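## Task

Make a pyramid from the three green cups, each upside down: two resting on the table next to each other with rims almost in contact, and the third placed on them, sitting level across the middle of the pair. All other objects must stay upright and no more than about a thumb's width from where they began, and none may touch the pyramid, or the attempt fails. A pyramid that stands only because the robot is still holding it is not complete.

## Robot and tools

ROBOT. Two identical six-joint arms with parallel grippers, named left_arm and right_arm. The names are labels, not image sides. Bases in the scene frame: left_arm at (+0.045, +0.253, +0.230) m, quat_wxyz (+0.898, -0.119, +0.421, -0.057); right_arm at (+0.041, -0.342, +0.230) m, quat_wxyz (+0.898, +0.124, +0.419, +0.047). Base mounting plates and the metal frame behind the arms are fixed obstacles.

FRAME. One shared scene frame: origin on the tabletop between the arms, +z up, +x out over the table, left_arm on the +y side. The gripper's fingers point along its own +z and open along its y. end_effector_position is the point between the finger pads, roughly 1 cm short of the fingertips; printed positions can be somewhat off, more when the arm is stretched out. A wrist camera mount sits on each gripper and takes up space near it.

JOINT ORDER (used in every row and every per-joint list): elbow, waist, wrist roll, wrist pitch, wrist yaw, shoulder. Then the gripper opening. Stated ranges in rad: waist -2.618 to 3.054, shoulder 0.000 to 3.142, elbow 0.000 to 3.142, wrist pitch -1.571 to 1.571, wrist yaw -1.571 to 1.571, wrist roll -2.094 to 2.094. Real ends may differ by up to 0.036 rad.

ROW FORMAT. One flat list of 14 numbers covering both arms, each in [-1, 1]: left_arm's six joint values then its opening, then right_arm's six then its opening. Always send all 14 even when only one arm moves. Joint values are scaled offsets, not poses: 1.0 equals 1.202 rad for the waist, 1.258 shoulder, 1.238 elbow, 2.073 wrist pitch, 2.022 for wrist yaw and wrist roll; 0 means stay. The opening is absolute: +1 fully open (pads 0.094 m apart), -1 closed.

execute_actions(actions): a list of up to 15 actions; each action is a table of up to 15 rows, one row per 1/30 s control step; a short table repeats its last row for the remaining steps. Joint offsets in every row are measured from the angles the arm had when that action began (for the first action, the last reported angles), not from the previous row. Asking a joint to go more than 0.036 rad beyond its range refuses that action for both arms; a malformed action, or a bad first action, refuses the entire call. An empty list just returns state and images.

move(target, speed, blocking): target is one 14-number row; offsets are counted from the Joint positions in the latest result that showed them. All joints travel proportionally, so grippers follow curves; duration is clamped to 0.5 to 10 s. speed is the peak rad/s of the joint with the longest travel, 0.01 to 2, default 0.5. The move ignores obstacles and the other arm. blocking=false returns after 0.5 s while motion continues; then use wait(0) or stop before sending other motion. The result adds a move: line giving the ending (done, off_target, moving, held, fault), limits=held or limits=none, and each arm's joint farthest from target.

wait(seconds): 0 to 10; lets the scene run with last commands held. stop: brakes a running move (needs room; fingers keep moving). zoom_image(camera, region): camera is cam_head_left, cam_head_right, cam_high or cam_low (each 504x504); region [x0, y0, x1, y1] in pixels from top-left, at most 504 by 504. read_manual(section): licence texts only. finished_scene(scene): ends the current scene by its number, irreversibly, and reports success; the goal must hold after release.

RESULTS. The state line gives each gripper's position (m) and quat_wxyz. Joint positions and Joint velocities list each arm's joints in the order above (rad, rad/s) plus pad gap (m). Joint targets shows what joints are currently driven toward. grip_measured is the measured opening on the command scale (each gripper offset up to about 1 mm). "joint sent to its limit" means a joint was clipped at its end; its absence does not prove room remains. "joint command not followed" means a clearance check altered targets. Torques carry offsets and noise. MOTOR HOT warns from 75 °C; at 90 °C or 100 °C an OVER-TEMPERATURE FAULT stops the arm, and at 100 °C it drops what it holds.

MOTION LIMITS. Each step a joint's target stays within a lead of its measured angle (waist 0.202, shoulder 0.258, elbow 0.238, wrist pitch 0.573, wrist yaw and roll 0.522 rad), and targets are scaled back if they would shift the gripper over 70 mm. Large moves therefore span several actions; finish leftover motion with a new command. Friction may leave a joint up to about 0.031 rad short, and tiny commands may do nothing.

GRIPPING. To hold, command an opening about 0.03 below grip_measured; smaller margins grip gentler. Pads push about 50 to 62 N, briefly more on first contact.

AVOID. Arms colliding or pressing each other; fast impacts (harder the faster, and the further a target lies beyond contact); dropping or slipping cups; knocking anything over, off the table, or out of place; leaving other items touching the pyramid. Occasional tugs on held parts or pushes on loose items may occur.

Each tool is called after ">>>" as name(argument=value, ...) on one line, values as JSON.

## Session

>>> execute_actions(actions=[])

Scene clock: 0.00 s.
left_arm: end_effector_position=(+0.0674, +0.6420, +0.2959) grip_measured=+1.000 end_effector_quat_wxyz=(-0.200, +0.747, -0.081, -0.629) | right_arm: end_effector_position=(+0.2447, -0.7081, +0.1376) grip_measured=+1.000 end_effector_quat_wxyz=(-0.266, -0.290, +0.816, -0.424)
Joint names: [elbow, waist, wrist roll, wrist pitch, wrist yaw, shoulder]
Joint positions: left_arm=[ 0.994  1.627 -1.625 -0.488 -0.572  1.513  0.094] | right_arm=[ 0.538 -1.071 -1.379  0.446  0.385  1.311  0.094]
Joint velocities: left_arm=[ 0.002 -0.007 -0.022  0.037 -0.007 -0.007  0.   ] | right_arm=[-0.002 -0.012 -0.022  0.037 -0.095  0.007  0.   ]
Joint torques (N m, as the arm reports them, + toward a larger angle): no reading
Joint targets: left_arm=[0.994 1.627 -1.625 -0.488 -0.572 1.513] | right_arm=[0.538 -1.071 -1.379 0.446 0.385 1.311]

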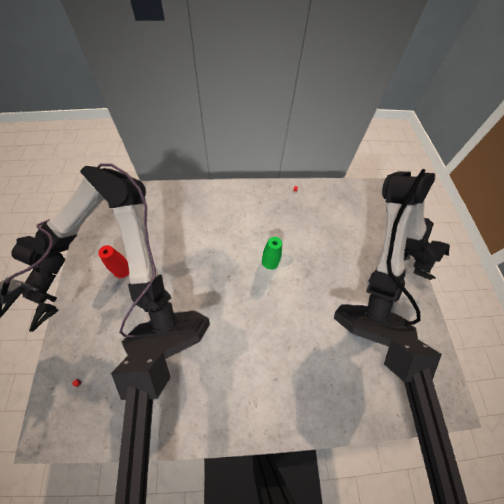

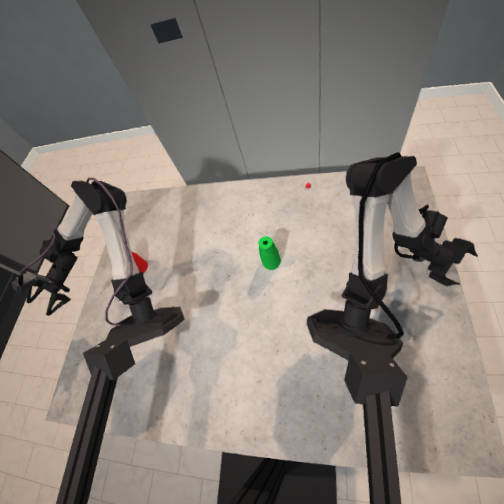

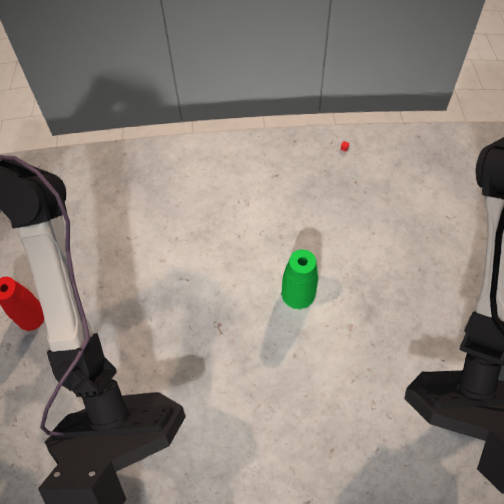

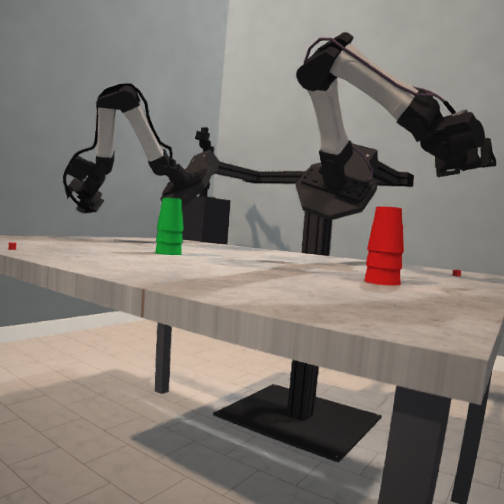

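>>> move(target=[0,0,0,0,0,0,1,0.575,0.15,0.207,-0.409,0.040,-0.01,1], speed=1.2)

Scene clock: 39.10 s.
left_arm: end_effector_position=(+0.0674, +0.6420, +0.2959) grip_measured=+1.000 end_effector_quat_wxyz=(-0.200, +0.747, -0.081, -0.629) | right_arm: end_effector_position=(+0.3908, -0.7109, +0.1783) grip_measured=+1.000 end_effector_quat_wxyz=(-0.204, -0.163, +0.881, -0.394)
Joint names: [elbow, waist, wrist roll, wrist pitch, wrist yaw, shoulder]
Joint positions: left_arm=[ 0.994  1.627 -1.625 -0.488 -0.572  1.513  0.094] | right_arm=[ 1.228 -0.897 -0.971 -0.394  0.452  1.311  0.094]
Joint velocities: left_arm=[ 0.017 -0.002 -0.066  0.022  0.022 -0.002  0.   ] | right_arm=[ 0.012 -0.012 -0.11  -0.051 -0.007 -0.007  0.   ]
Joint torques (N m, as the arm reports them, + toward a larger angle): left_arm=[ 3.89  5.16  0.03  0.47 -0.52 -7.13] | right_arm=[ 5.74 -1.91  0.16  0.71  0.54 -9.33]
Joint targets: left_arm=[0.994 1.627 -1.625 -0.488 -0.572 1.513] | right_arm=[1.251 -0.891 -0.960 -0.402 0.466 1.299]
move: off_target (right_arm); limits=none; left_arm: farthest joint: the waist, 0.000 radians from its target (0.000 radians at the start); right_arm: farthest joint: the elbow, 0.022 radians from its target (0.711 radians at the start)

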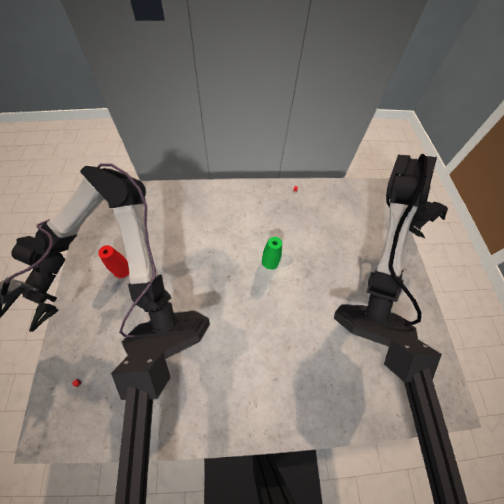

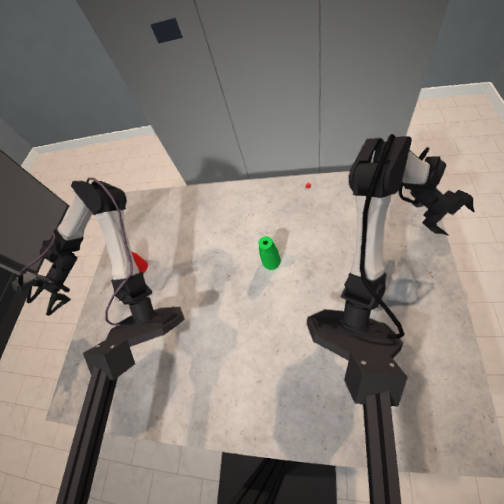

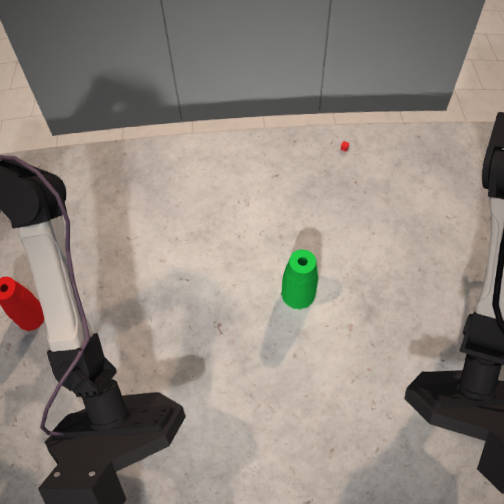

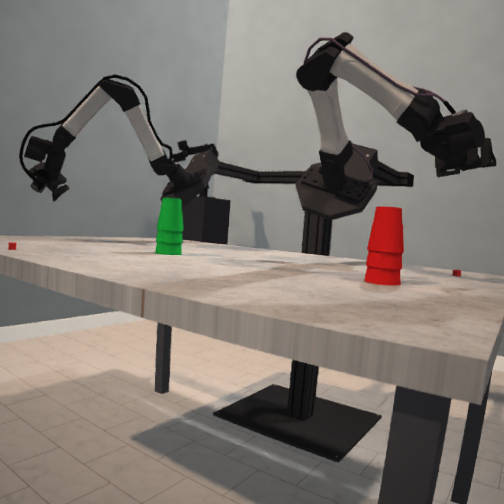

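>>> move(target=[0,0,0,0,0,0,1,0.018,1,0,0,0,-0.08,1], speed=1.2)

>>> move(target=[0,0,0,0,0,0,1,0,0.535,0,0,0,0,1], speed=1.0)

Scene clock: 45.10 s.
left_arm: end_effector_position=(+0.0674, +0.6420, +0.2959) grip_measured=+1.000 end_effector_quat_wxyz=(-0.200, +0.747, -0.081, -0.629) | right_arm: end_effector_position=(+0.5497, -0.2877, +0.1541) grip_measured=+1.000 end_effector_quat_wxyz=(+0.160, -0.470, +0.867, -0.047)
Joint names: [elbow, waist, wrist roll, wrist pitch, wrist yaw, shoulder]
Joint positions: left_arm=[ 0.994  1.627 -1.625 -0.488 -0.572  1.513  0.094] | right_arm=[ 1.228  0.298 -0.971 -0.394  0.452  1.234  0.094]
Joint velocities: left_arm=[-0.012  0.012  0.007  0.022 -0.037  0.002  0.   ] | right_arm=[ 0.002  0.002 -0.022  0.022  0.051 -0.012  0.   ]
Joint torques (N m, as the arm reports them, + toward a larger angle): left_arm=[ 3.91  5.11  0.04  0.47 -0.53 -7.14] | right_arm=[ 5.96  3.34  0.04  1.    0.01 -9.51]
Joint targets: left_arm=[0.994 1.627 -1.625 -0.488 -0.572 1.513] | right_arm=[1.250 0.305 -0.971 -0.394 0.452 1.211]
move: off_target (right_arm); limits=none; left_arm: farthest joint: the waist, 0.000 radians from its target (0.000 radians at the start); right_arm: farthest joint: the shoulder, 0.023 radians from its target (0.101 radians at the start)

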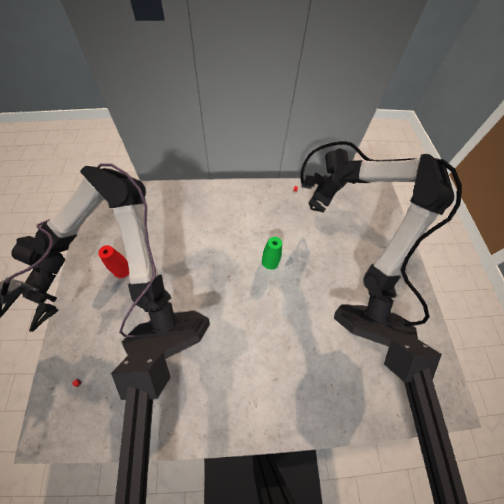

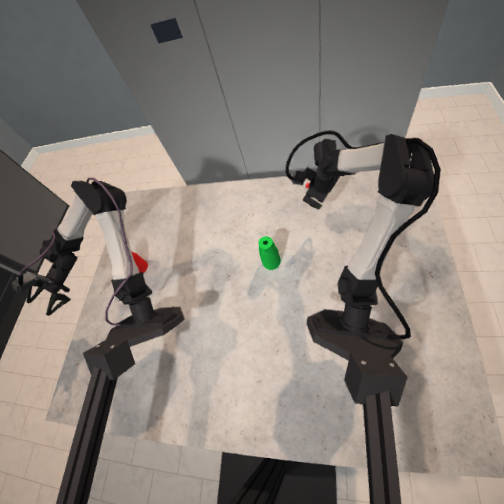

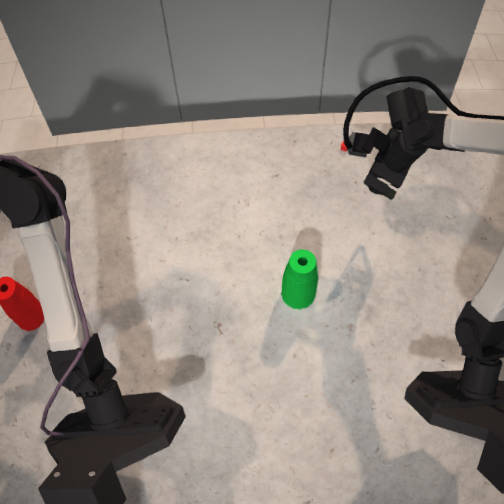

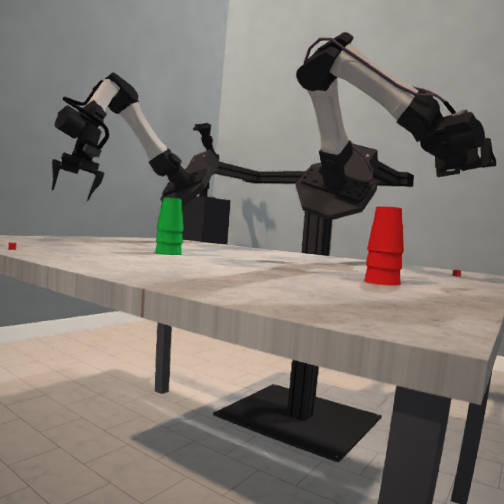

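Scene clock: 46.23 s.
left_arm: end_effector_position=(+0.0674, +0.6420, +0.2959) grip_measured=+1.000 end_effector_quat_wxyz=(-0.200, +0.747, -0.081, -0.629) | right_arm: end_effector_position=(+0.4888, -0.0899, +0.2883) grip_measured=+1.000 end_effector_quat_wxyz=(-0.322, +0.573, -0.735, -0.165)
Joint names: [elbow, waist, wrist roll, wrist pitch, wrist yaw, shoulder]
Joint positions: left_arm=[ 0.994  1.627 -1.625 -0.488 -0.572  1.513  0.094] | right_arm=[ 1.228  0.932 -0.971 -0.394  0.454  1.234  0.094]
Joint velocities: left_arm=[-0.012  0.007  0.007 -0.022  0.022 -0.007  0.   ] | right_arm=[-0.002  0.012 -0.037 -0.066  0.037 -0.022  0.   ]
Joint torques (N m, as the arm reports them, + toward a larger angle): left_arm=[ 4.01  5.12  0.02  0.47 -0.53 -7.17] | right_arm=[ 4.    5.09  0.04  1.23 -0.2  -4.33]
Joint targets: left_arm=[0.994 1.627 -1.625 -0.488 -0.572 1.513] | right_arm=[1.228 0.941 -0.971 -0.394 0.452 1.234]
move: done; limits=none; left_arm: farthest joint: the waist, 0.000 radians from its target (0.000 radians at the start); right_arm: farthest joint: the waist, 0.009 radians from its target (0.643 radians at the start)

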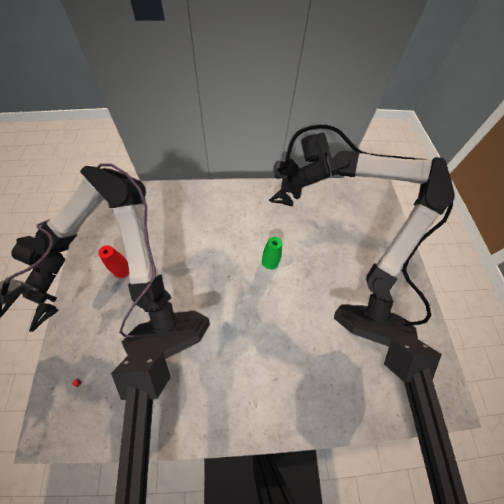

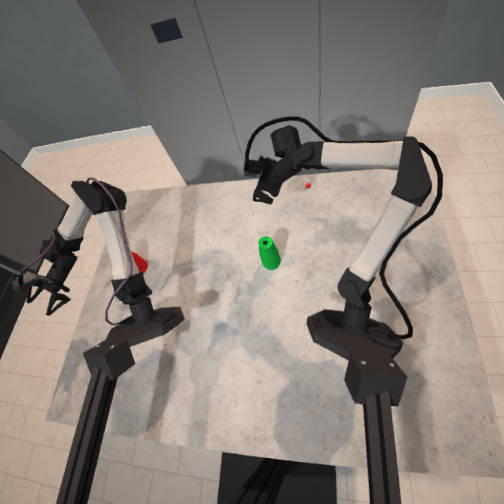

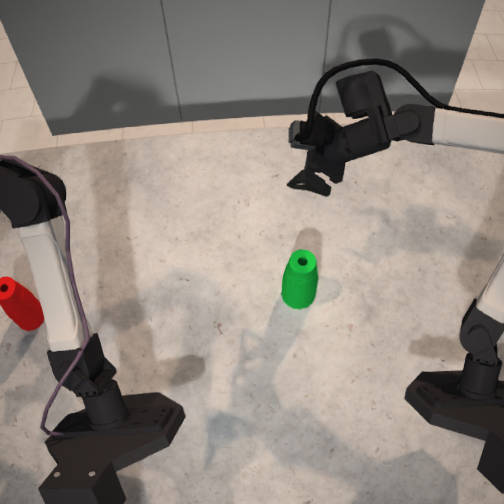

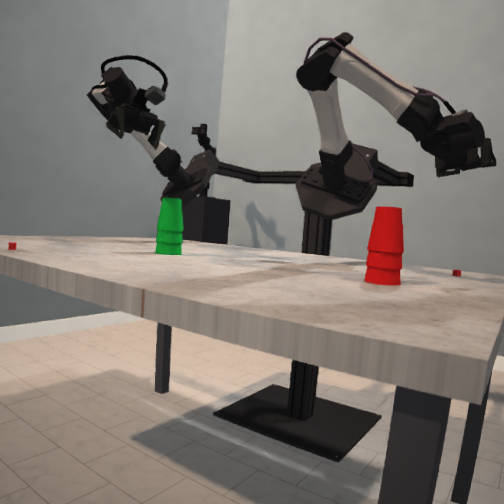

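>>> move(target=[0,0,0,0,0,0,1,-0.262,0.022,0.010,-0.010,0.011,0.059,1], speed=0.7)

>>> zoom_image(camera="cam_low", region=[85, 90, 265, 270])

>>> zoom_image(camera="cam_high", region=[225, 160, 405, 340])

Scene clock: 51.67 s.
left_arm: end_effector_position=(+0.0674, +0.6420, +0.2959) grip_measured=+1.000 end_effector_quat_wxyz=(-0.200, +0.747, -0.081, -0.629) | right_arm: end_effector_position=(+0.3477, -0.0856, +0.1949) grip_measured=+1.000 end_effector_quat_wxyz=(-0.169, +0.692, -0.678, -0.183)
Joint names: [elbow, waist, wrist roll, wrist pitch, wrist yaw, shoulder]
Joint positions: left_arm=[ 0.994  1.627 -1.625 -0.488 -0.572  1.513  0.094] | right_arm=[ 0.915  0.946 -0.961 -0.422  0.467  1.303  0.094]
Joint velocities: left_arm=[ 0.002  0.002 -0.022 -0.007  0.081 -0.022  0.   ] | right_arm=[ 0.007 -0.002  0.007  0.007 -0.007  0.012  0.   ]
Joint torques (N m, as the arm reports them, + toward a larger angle): left_arm=[ 3.93  5.15  0.03  0.46 -0.55 -7.04] | right_arm=[ 2.5   5.87  0.13  0.88 -0.06 -3.66]
Joint targets: left_arm=[0.994 1.627 -1.625 -0.488 -0.572 1.513] | right_arm=[0.903 0.959 -0.951 -0.415 0.477 1.308]
move: done; limits=none; left_arm: farthest joint: the waist, 0.000 radians from its target (0.000 radians at the start); right_arm: farthest joint: the waist, 0.012 radians from its target (0.026 radians at the start)

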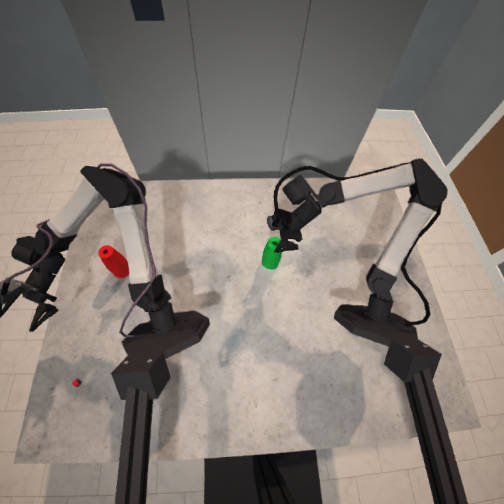

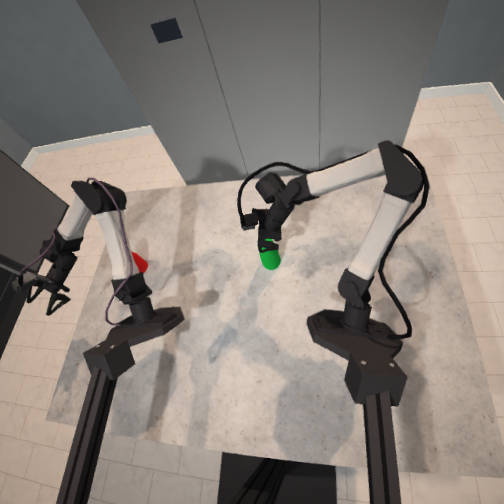

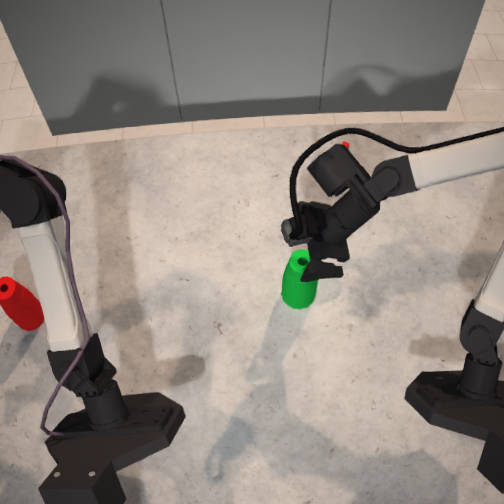

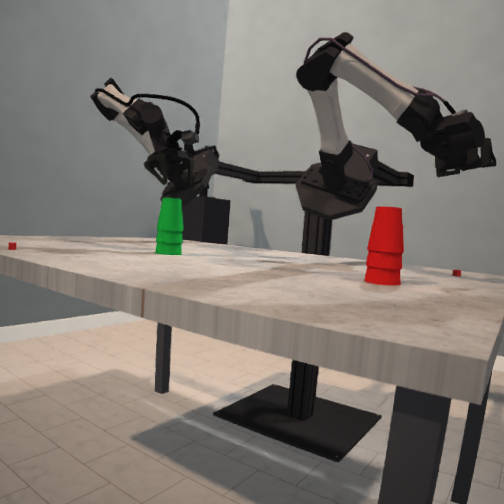

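Region (85, 90, 265, 270) of cam_low's 504x504 image, scaled by 2.800, with more detail than that image has.

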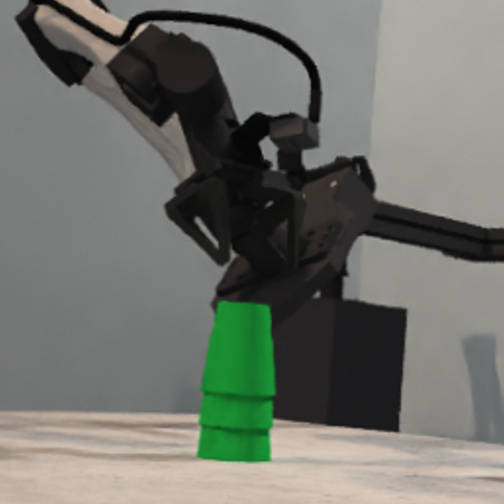

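Region (225, 160, 405, 340) of cam_high's 504x504 image, scaled by 2.800, with more detail than that image has.

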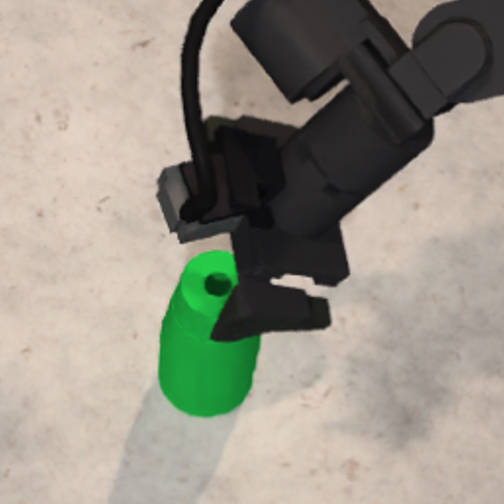

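>>> move(target=[0,0,0,0,0,0,1,0,-0.102,-0.048,0.058,-0.049,0.038,1], speed=0.4)

>>> zoom_image(camera="cam_low", region=[85, 90, 265, 270])

>>> zoom_image(camera="cam_high", region=[225, 160, 405, 340])

Scene clock: 78.93 s.
left_arm: end_effector_position=(+0.0674, +0.6420, +0.2959) grip_measured=+1.000 end_effector_quat_wxyz=(-0.200, +0.747, -0.081, -0.629) | right_arm: end_effector_position=(+0.3689, -0.0874, +0.1684) grip_measured=+1.000 end_effector_quat_wxyz=(-0.180, +0.682, -0.685, -0.181)
Joint names: [elbow, waist, wrist roll, wrist pitch, wrist yaw, shoulder]
Joint positions: left_arm=[ 0.994  1.627 -1.625 -0.488 -0.572  1.513  0.094] | right_arm=[ 0.915  0.827 -1.048 -0.318  0.383  1.34   0.094]
Joint velocities: left_arm=[ 0.007 -0.017 -0.037 -0.066 -0.037  0.027  0.   ] | right_arm=[-0.017 -0.007  0.007 -0.007  0.022 -0.007  0.   ]
Joint torques (N m, as the arm reports them, + toward a larger angle): left_arm=[ 3.99  5.13  0.05  0.46 -0.5  -7.14] | right_arm=[ 3.2   4.52 -0.07  0.97 -0.29 -3.91]
Joint targets: left_arm=[0.994 1.627 -1.625 -0.488 -0.572 1.513] | right_arm=[0.915 0.824 -1.058 -0.301 0.368 1.351]
move: done; limits=none; left_arm: farthest joint: the waist, 0.000 radians from its target (0.000 radians at the start); right_arm: farthest joint: the wrist pitch, 0.016 radians from its target (0.120 radians at the start)

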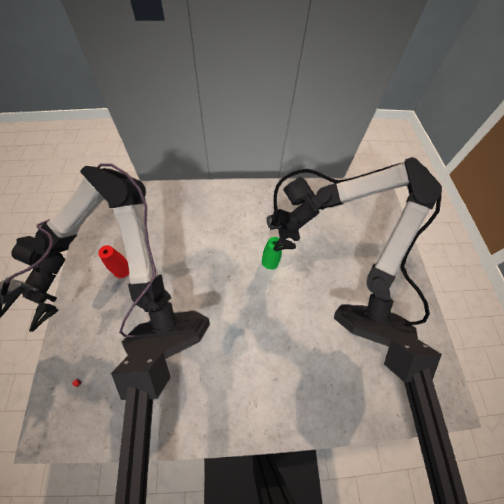

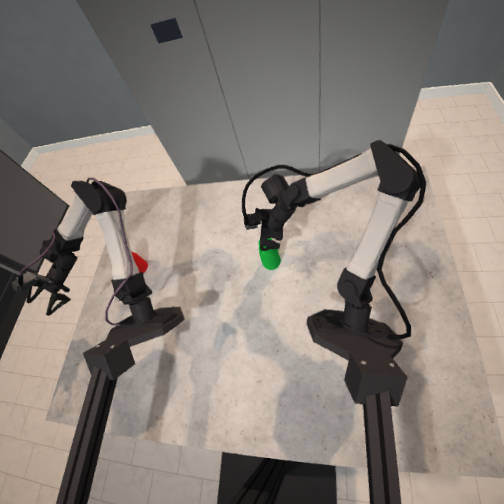

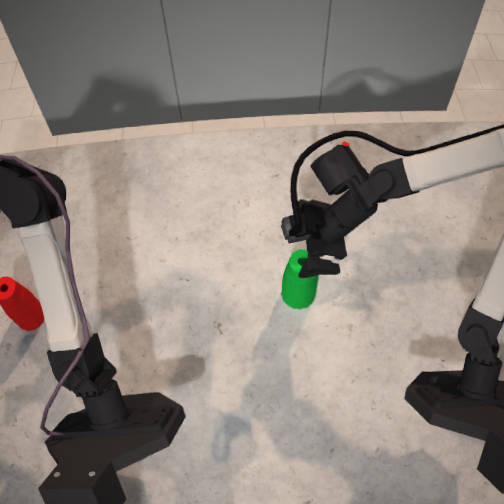

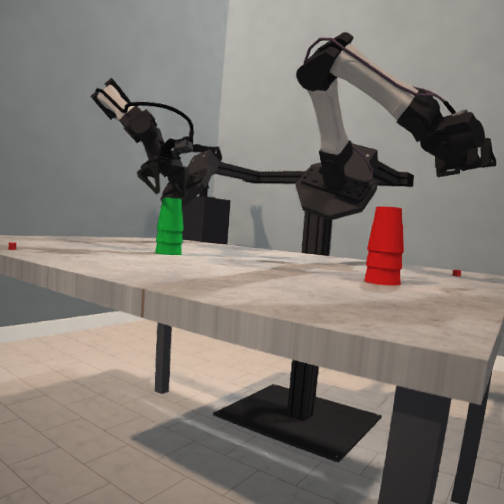

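Region (85, 90, 265, 270) of cam_low's 504x504 image, scaled by 2.800, with more detail than that image has.

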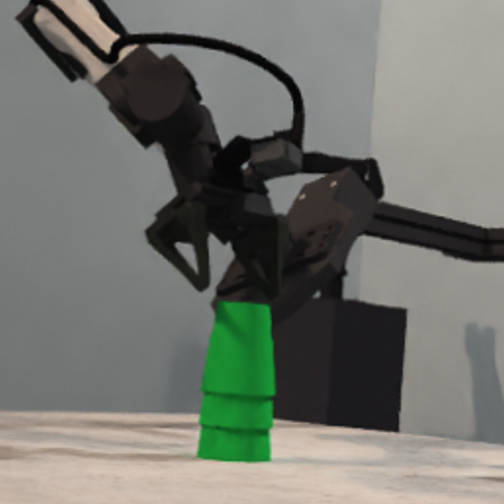

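Region (225, 160, 405, 340) of cam_high's 504x504 image, scaled by 2.800, with more detail than that image has.

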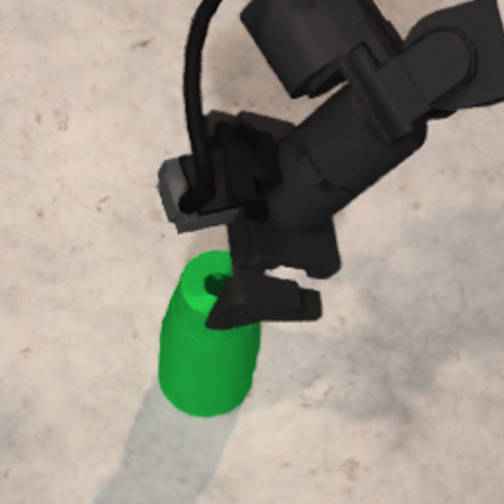

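>>> move(target=[0,0,0,0,0,0,1,-0.056,-0.102,-0.047,0.090,-0.052,0.082,1], speed=0.3)

>>> zoom_image(camera="cam_low", region=[85, 90, 265, 270])

>>> zoom_image(camera="cam_high", region=[225, 160, 405, 340])

Scene clock: 89.20 s.
left_arm: end_effector_position=(+0.0674, +0.6420, +0.2959) grip_measured=+1.000 end_effector_quat_wxyz=(-0.200, +0.747, -0.081, -0.629) | right_arm: end_effector_position=(+0.3684, -0.0870, +0.1221) grip_measured=+1.000 end_effector_quat_wxyz=(-0.180, +0.683, -0.684, -0.182)
Joint names: [elbow, waist, wrist roll, wrist pitch, wrist yaw, shoulder]
Joint positions: left_arm=[ 0.994  1.627 -1.625 -0.488 -0.572  1.513  0.094] | right_arm=[ 0.865  0.707 -1.133 -0.147  0.293  1.434  0.094]
Joint velocities: left_arm=[ 0.007  0.002 -0.007  0.022 -0.066  0.007  0.   ] | right_arm=[-0.007 -0.012  0.007  0.007  0.037 -0.007  0.   ]
Joint torques (N m, as the arm reports them, + toward a larger angle): left_arm=[ 3.95  5.14  0.03  0.47 -0.53 -7.17] | right_arm=[ 1.33  4.73 -0.07  0.89 -0.31 -4.74]
Joint targets: left_arm=[0.994 1.627 -1.625 -0.488 -0.572 1.513] | right_arm=[0.846 0.704 -1.143 -0.131 0.278 1.443]
move: done; limits=none; left_arm: farthest joint: the waist, 0.000 radians from its target (0.000 radians at the start); right_arm: farthest joint: the elbow, 0.019 radians from its target (0.069 radians at the start)

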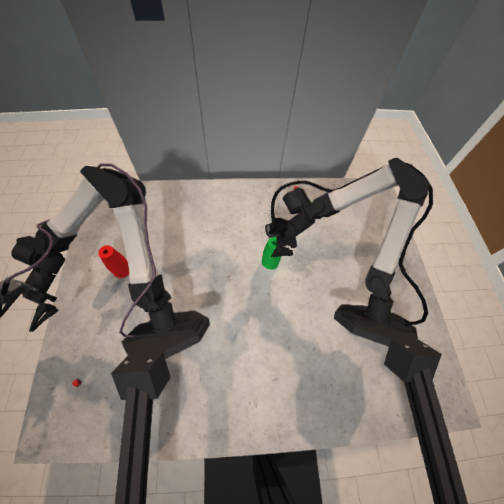

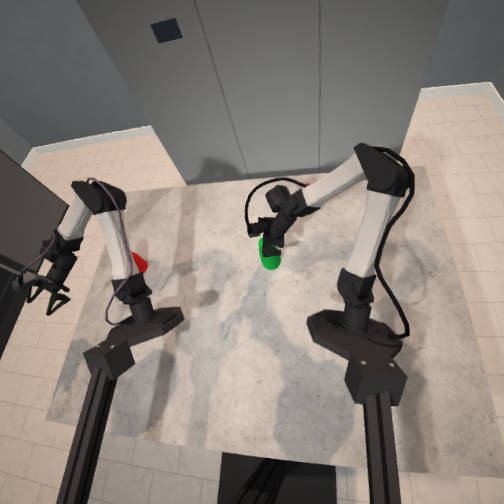

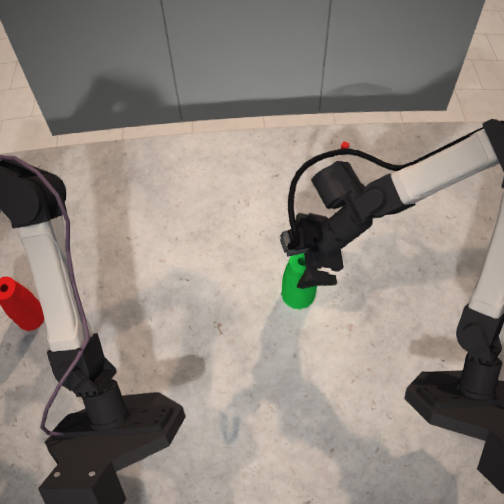

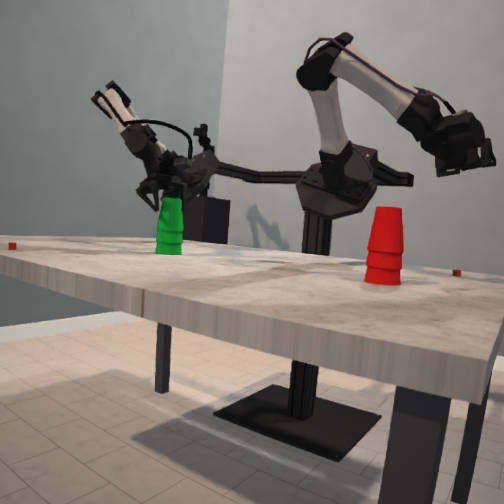

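Region (85, 90, 265, 270) of cam_low's 504x504 image, scaled by 2.800, with more detail than that image has.

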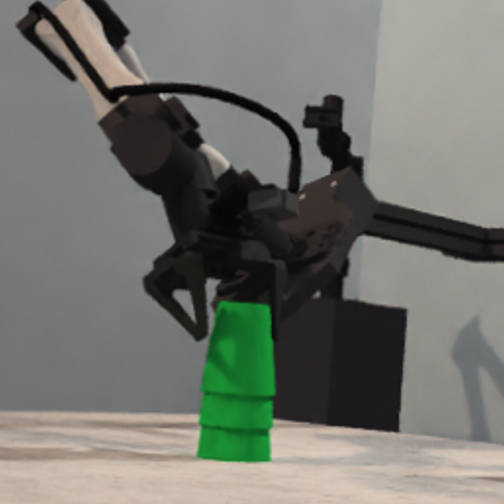

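Region (225, 160, 405, 340) of cam_high's 504x504 image, scaled by 2.800, with more detail than that image has.

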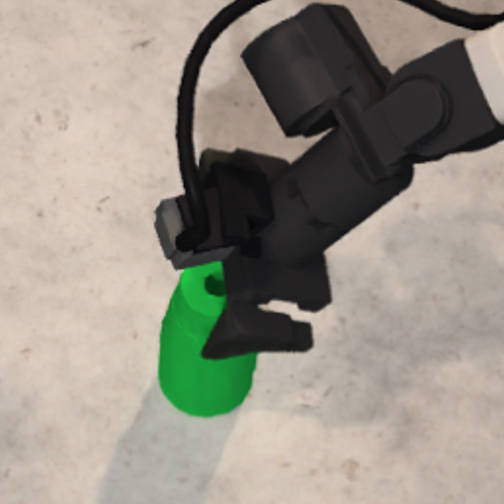

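>>> execute_actions(actions=[[[0,0,0,0,0,0,1,0,0,0,0,0,0,0.6],[0,0,0,0,0,0,1,0,0,0,0,0,0,0.6],[0,0,0,0,0,0,1,0,0,0,0,0,0,0.6],[0,0,0,0,0,0,1,0,0,0,0,0,0,0.6],[0,0,0,0,0,0,1,0,0,0,0,0,0,0.45],[0,0,0,0,0,0,1,0,0,0,0,0,0,0.45],[0,0,0,0,0,0,1,0,0,0,0,0,0,0.45],[0,0,0,0,0,0,1,0,0,0,0,0,0,0.36],[0,0,0,0,0,0,1,0,0,0,0,0,0,0.36],[0,0,0,0,0,0,1,0,0,0,0,0,0,0.36],[0,0,0,0,0,0,1,0,0,0,0,0,0,0.31],[0,0,0,0,0,0,1,0,0,0,0,0,0,0.31],[0,0,0,0,0,0,1,0,0,0,0,0,0,0.31],[0,0,0,0,0,0,1,0,0,0,0,0,0,0.24]]])

>>> zoom_image(camera="cam_low", region=[85, 90, 265, 270])

Scene clock: 98.63 s.
left_arm: end_effector_position=(+0.0674, +0.6420, +0.2959) grip_measured=+1.000 end_effector_quat_wxyz=(-0.200, +0.747, -0.081, -0.629) | right_arm: end_effector_position=(+0.3684, -0.0869, +0.1222) grip_measured=+0.259 end_effector_quat_wxyz=(-0.180, +0.683, -0.684, -0.182)
Joint names: [elbow, waist, wrist roll, wrist pitch, wrist yaw, shoulder]
Joint positions: left_arm=[ 0.994  1.627 -1.625 -0.488 -0.572  1.513  0.094] | right_arm=[ 0.865  0.707 -1.133 -0.147  0.293  1.434  0.059]
Joint velocities: left_arm=[ 0.012  0.007  0.066 -0.095 -0.007 -0.017  0.   ] | right_arm=[ 0.012  0.002 -0.037 -0.022 -0.081  0.022 -0.007]
Joint torques (N m, as the arm reports them, + toward a larger angle): left_arm=[ 3.95  5.12  0.03  0.46 -0.5  -7.1 ] | right_arm=[ 2.68  5.05  0.04  0.7  -0.17 -5.47]
Joint targets: left_arm=[0.994 1.627 -1.625 -0.488 -0.572 1.513] | right_arm=[0.865 0.707 -1.133 -0.147 0.293 1.434]

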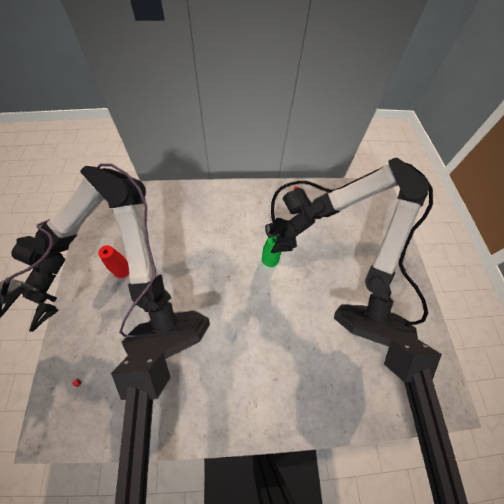

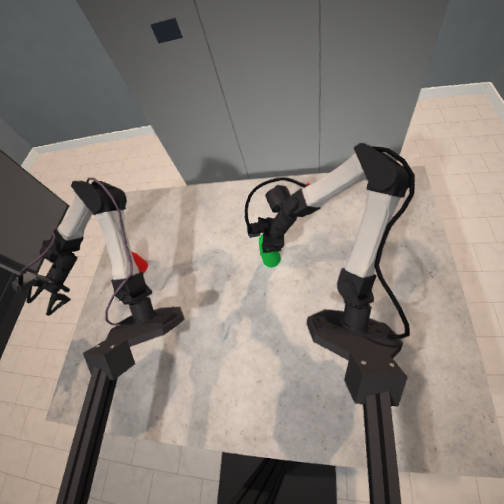

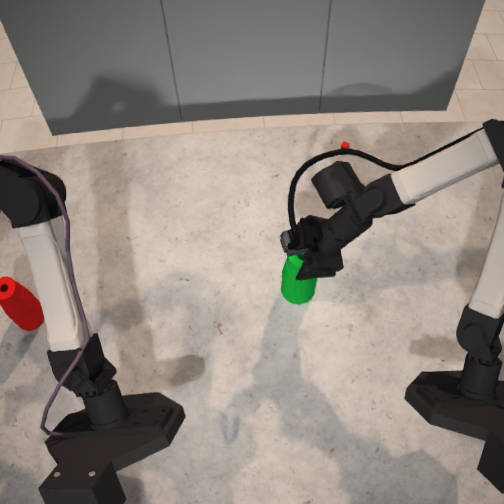

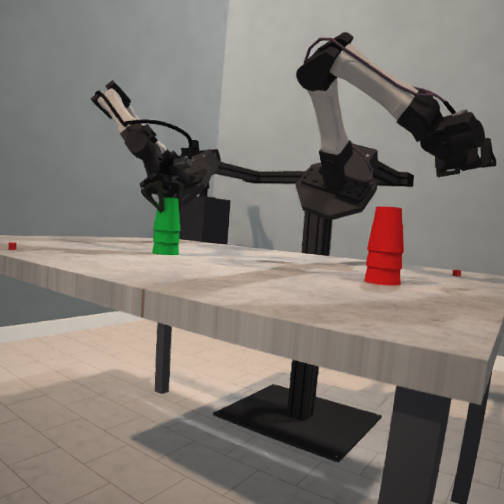

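Region (85, 90, 265, 270) of cam_low's 504x504 image, scaled by 2.800, with more detail than that image has.

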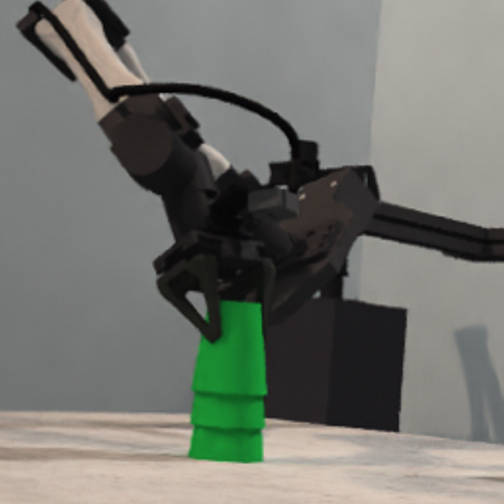

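>>> move(target=[0,0,0,0,0,0,1,0.058,0.111,0.047,-0.086,0.048,-0.087,0.23], speed=0.2)

>>> zoom_image(camera="cam_low", region=[85, 90, 265, 270])

Scene clock: 105.93 s.
left_arm: end_effector_position=(+0.0674, +0.6420, +0.2959) grip_measured=+1.000 end_effector_quat_wxyz=(-0.200, +0.747, -0.081, -0.629) | right_arm: end_effector_position=(+0.3658, -0.0868, +0.1671) grip_measured=+0.250 end_effector_quat_wxyz=(-0.178, +0.685, -0.683, -0.183)
Joint names: [elbow, waist, wrist roll, wrist pitch, wrist yaw, shoulder]
Joint positions: left_arm=[ 0.994  1.627 -1.625 -0.488 -0.572  1.513  0.094] | right_arm=[ 0.91   0.828 -1.048 -0.318  0.382  1.344  0.059]
Joint velocities: left_arm=[-0.002  0.002 -0.007 -0.007 -0.037 -0.017  0.   ] | right_arm=[ 0.002 -0.012  0.037  0.022 -0.022 -0.007  0.   ]
Joint torques (N m, as the arm reports them, + toward a larger angle): left_arm=[ 3.97  5.14  0.02  0.47 -0.53 -7.12] | right_arm=[ 5.04  5.95  0.14  0.67 -0.1  -6.19]
Joint targets: left_arm=[0.994 1.627 -1.625 -0.488 -0.572 1.513] | right_arm=[0.936 0.841 -1.038 -0.325 0.390 1.324]
move: off_target (right_arm); limits=none; left_arm: farthest joint: the waist, 0.000 radians from its target (0.000 radians at the start); right_arm: farthest joint: the elbow, 0.026 radians from its target (0.072 radians at the start)

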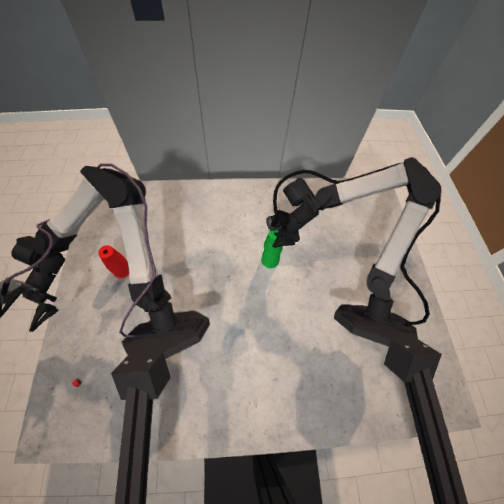

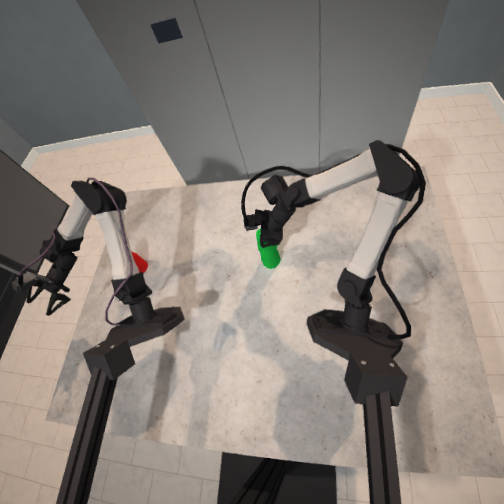

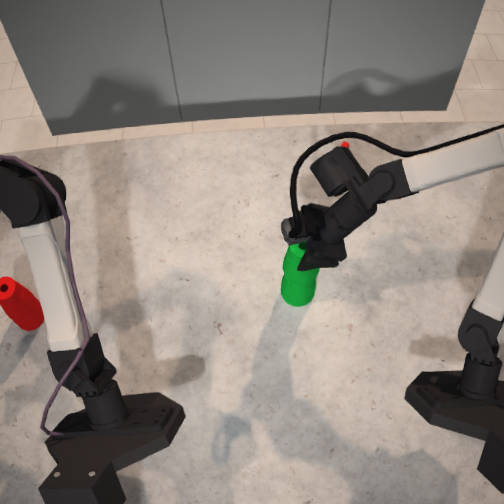

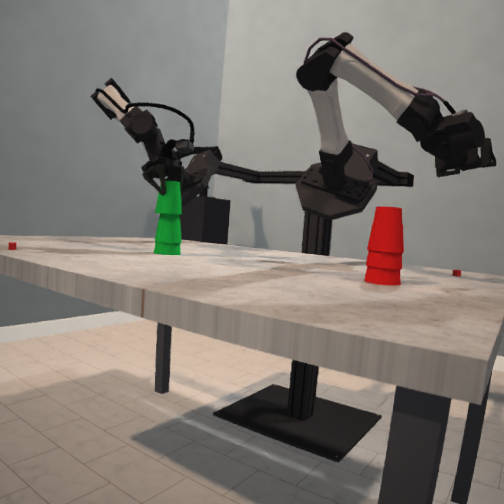

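Region (85, 90, 265, 270) of cam_low's 504x504 image, scaled by 2.800, with more detail than that image has.

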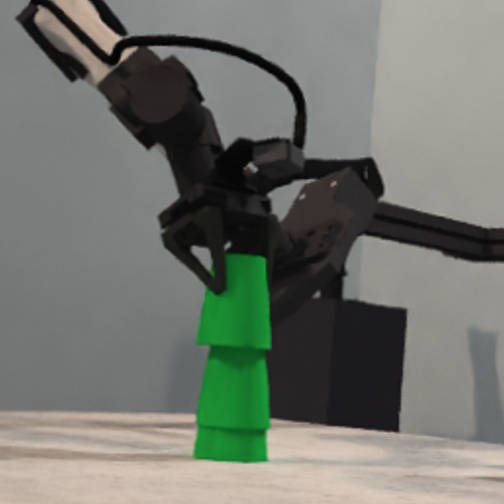

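>>> move(target=[0,0,0,0,0,0,1,0.089,0.120,0.053,-0.088,0.051,-0.060,0.215], speed=0.35)

>>> zoom_image(camera="cam_low", region=[85, 90, 265, 270])

Scene clock: 114.03 s.
left_arm: end_effector_position=(+0.0674, +0.6420, +0.2959) grip_measured=+1.000 end_effector_quat_wxyz=(-0.200, +0.747, -0.081, -0.629) | right_arm: end_effector_position=(+0.3693, -0.0865, +0.2151) grip_measured=+0.250 end_effector_quat_wxyz=(-0.183, +0.683, -0.683, -0.182)
Joint names: [elbow, waist, wrist roll, wrist pitch, wrist yaw, shoulder]
Joint positions: left_arm=[ 0.994  1.627 -1.625 -0.488 -0.572  1.513  0.094] | right_arm=[ 0.997  0.961 -0.952 -0.493  0.477  1.285  0.059]
Joint velocities: left_arm=[ 0.007 -0.017  0.007 -0.007 -0.051 -0.007  0.   ] | right_arm=[ 0.002  0.007 -0.007 -0.066  0.022  0.002 -0.001]
Joint torques (N m, as the arm reports them, + toward a larger angle): left_arm=[ 3.97  5.12  0.03  0.48 -0.53 -7.1 ] | right_arm=[ 5.24  5.7   0.14  0.77 -0.06 -5.18]
Joint targets: left_arm=[0.994 1.627 -1.625 -0.488 -0.572 1.513] | right_arm=[1.021 0.973 -0.941 -0.500 0.485 1.269]
move: off_target (right_arm); limits=none; left_arm: farthest joint: the waist, 0.000 radians from its target (0.000 radians at the start); right_arm: farthest joint: the elbow, 0.023 radians from its target (0.110 radians at the start)

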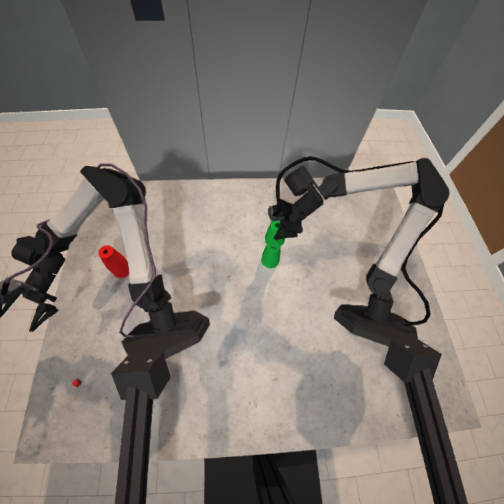

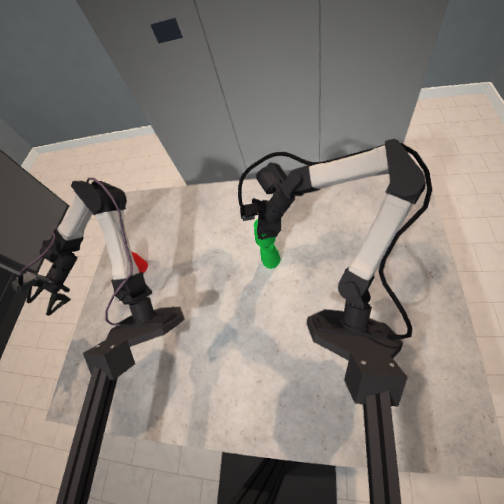

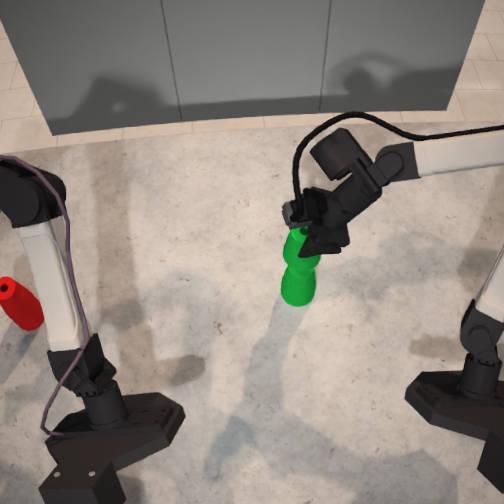

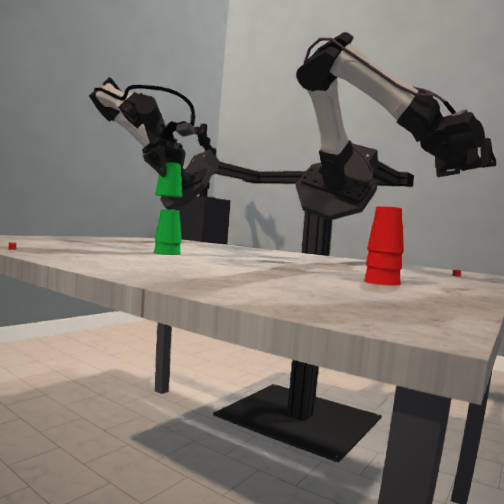

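Region (85, 90, 265, 270) of cam_low's 504x504 image, scaled by 2.800, with more detail than that image has.

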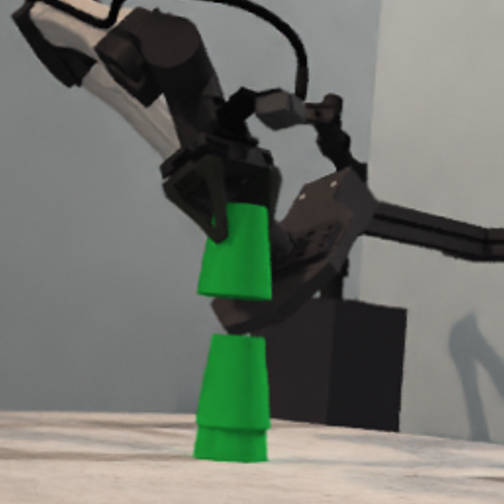

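>>> move(target=[0,0,0,0,0,0,1,-0.158,-0.220,-0.097,-0.022,-0.101,-0.238,0.215], speed=0.45)

Scene clock: 140.17 s.
left_arm: end_effector_position=(+0.0674, +0.6420, +0.2959) grip_measured=+1.000 end_effector_quat_wxyz=(-0.200, +0.747, -0.081, -0.629) | right_arm: end_effector_position=(+0.3661, -0.1691, +0.1932) grip_measured=+0.250 end_effector_quat_wxyz=(-0.180, +0.683, -0.684, -0.182)
Joint names: [elbow, waist, wrist roll, wrist pitch, wrist yaw, shoulder]
Joint positions: left_arm=[ 0.994  1.627 -1.625 -0.488 -0.572  1.513  0.094] | right_arm=[ 0.822  0.702 -1.137 -0.532  0.289  1.005  0.059]
Joint velocities: left_arm=[-0.002  0.007 -0.051 -0.007 -0.007 -0.007  0.   ] | right_arm=[-0.017  0.002  0.022 -0.007  0.037 -0.007 -0.   ]
Joint torques (N m, as the arm reports them, + toward a larger angle): left_arm=[ 3.92  5.12  0.03  0.47 -0.53 -7.13] | right_arm=[ 2.14  2.05 -0.08  0.6  -0.31 -5.23]
Joint targets: left_arm=[0.994 1.627 -1.625 -0.488 -0.572 1.513] | right_arm=[0.801 0.697 -1.148 -0.539 0.272 0.986]
move: done; limits=none; left_arm: farthest joint: the waist, 0.000 radians from its target (0.000 radians at the start); right_arm: farthest joint: the elbow, 0.020 radians from its target (0.196 radians at the start)

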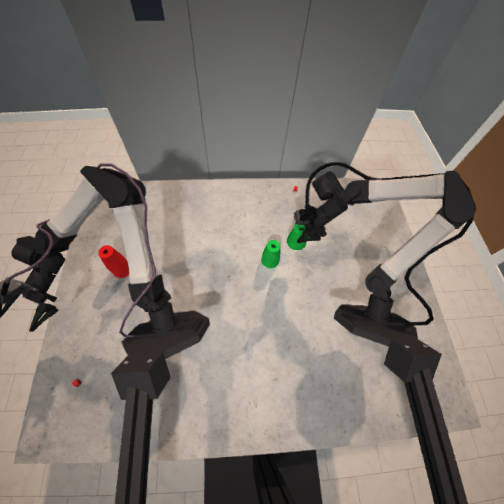

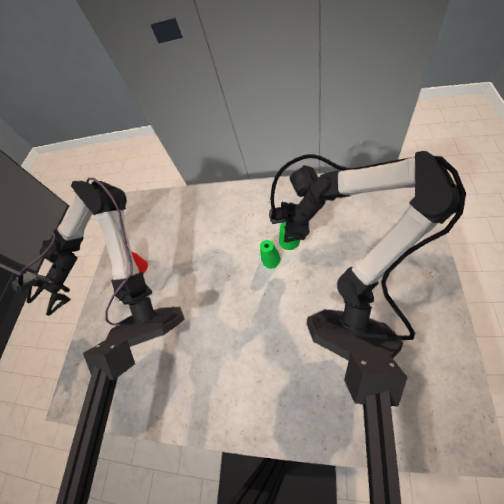

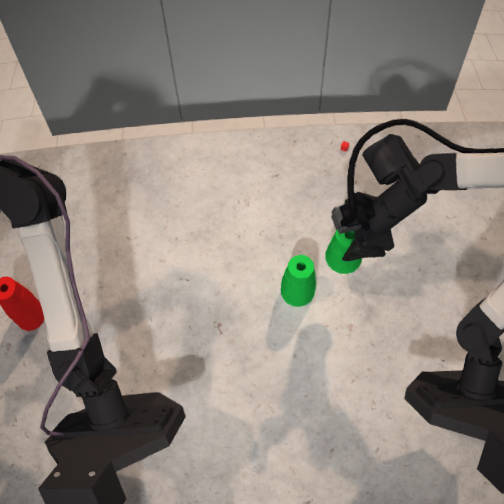

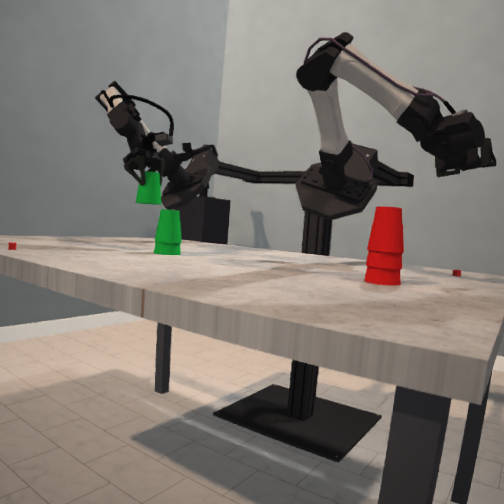

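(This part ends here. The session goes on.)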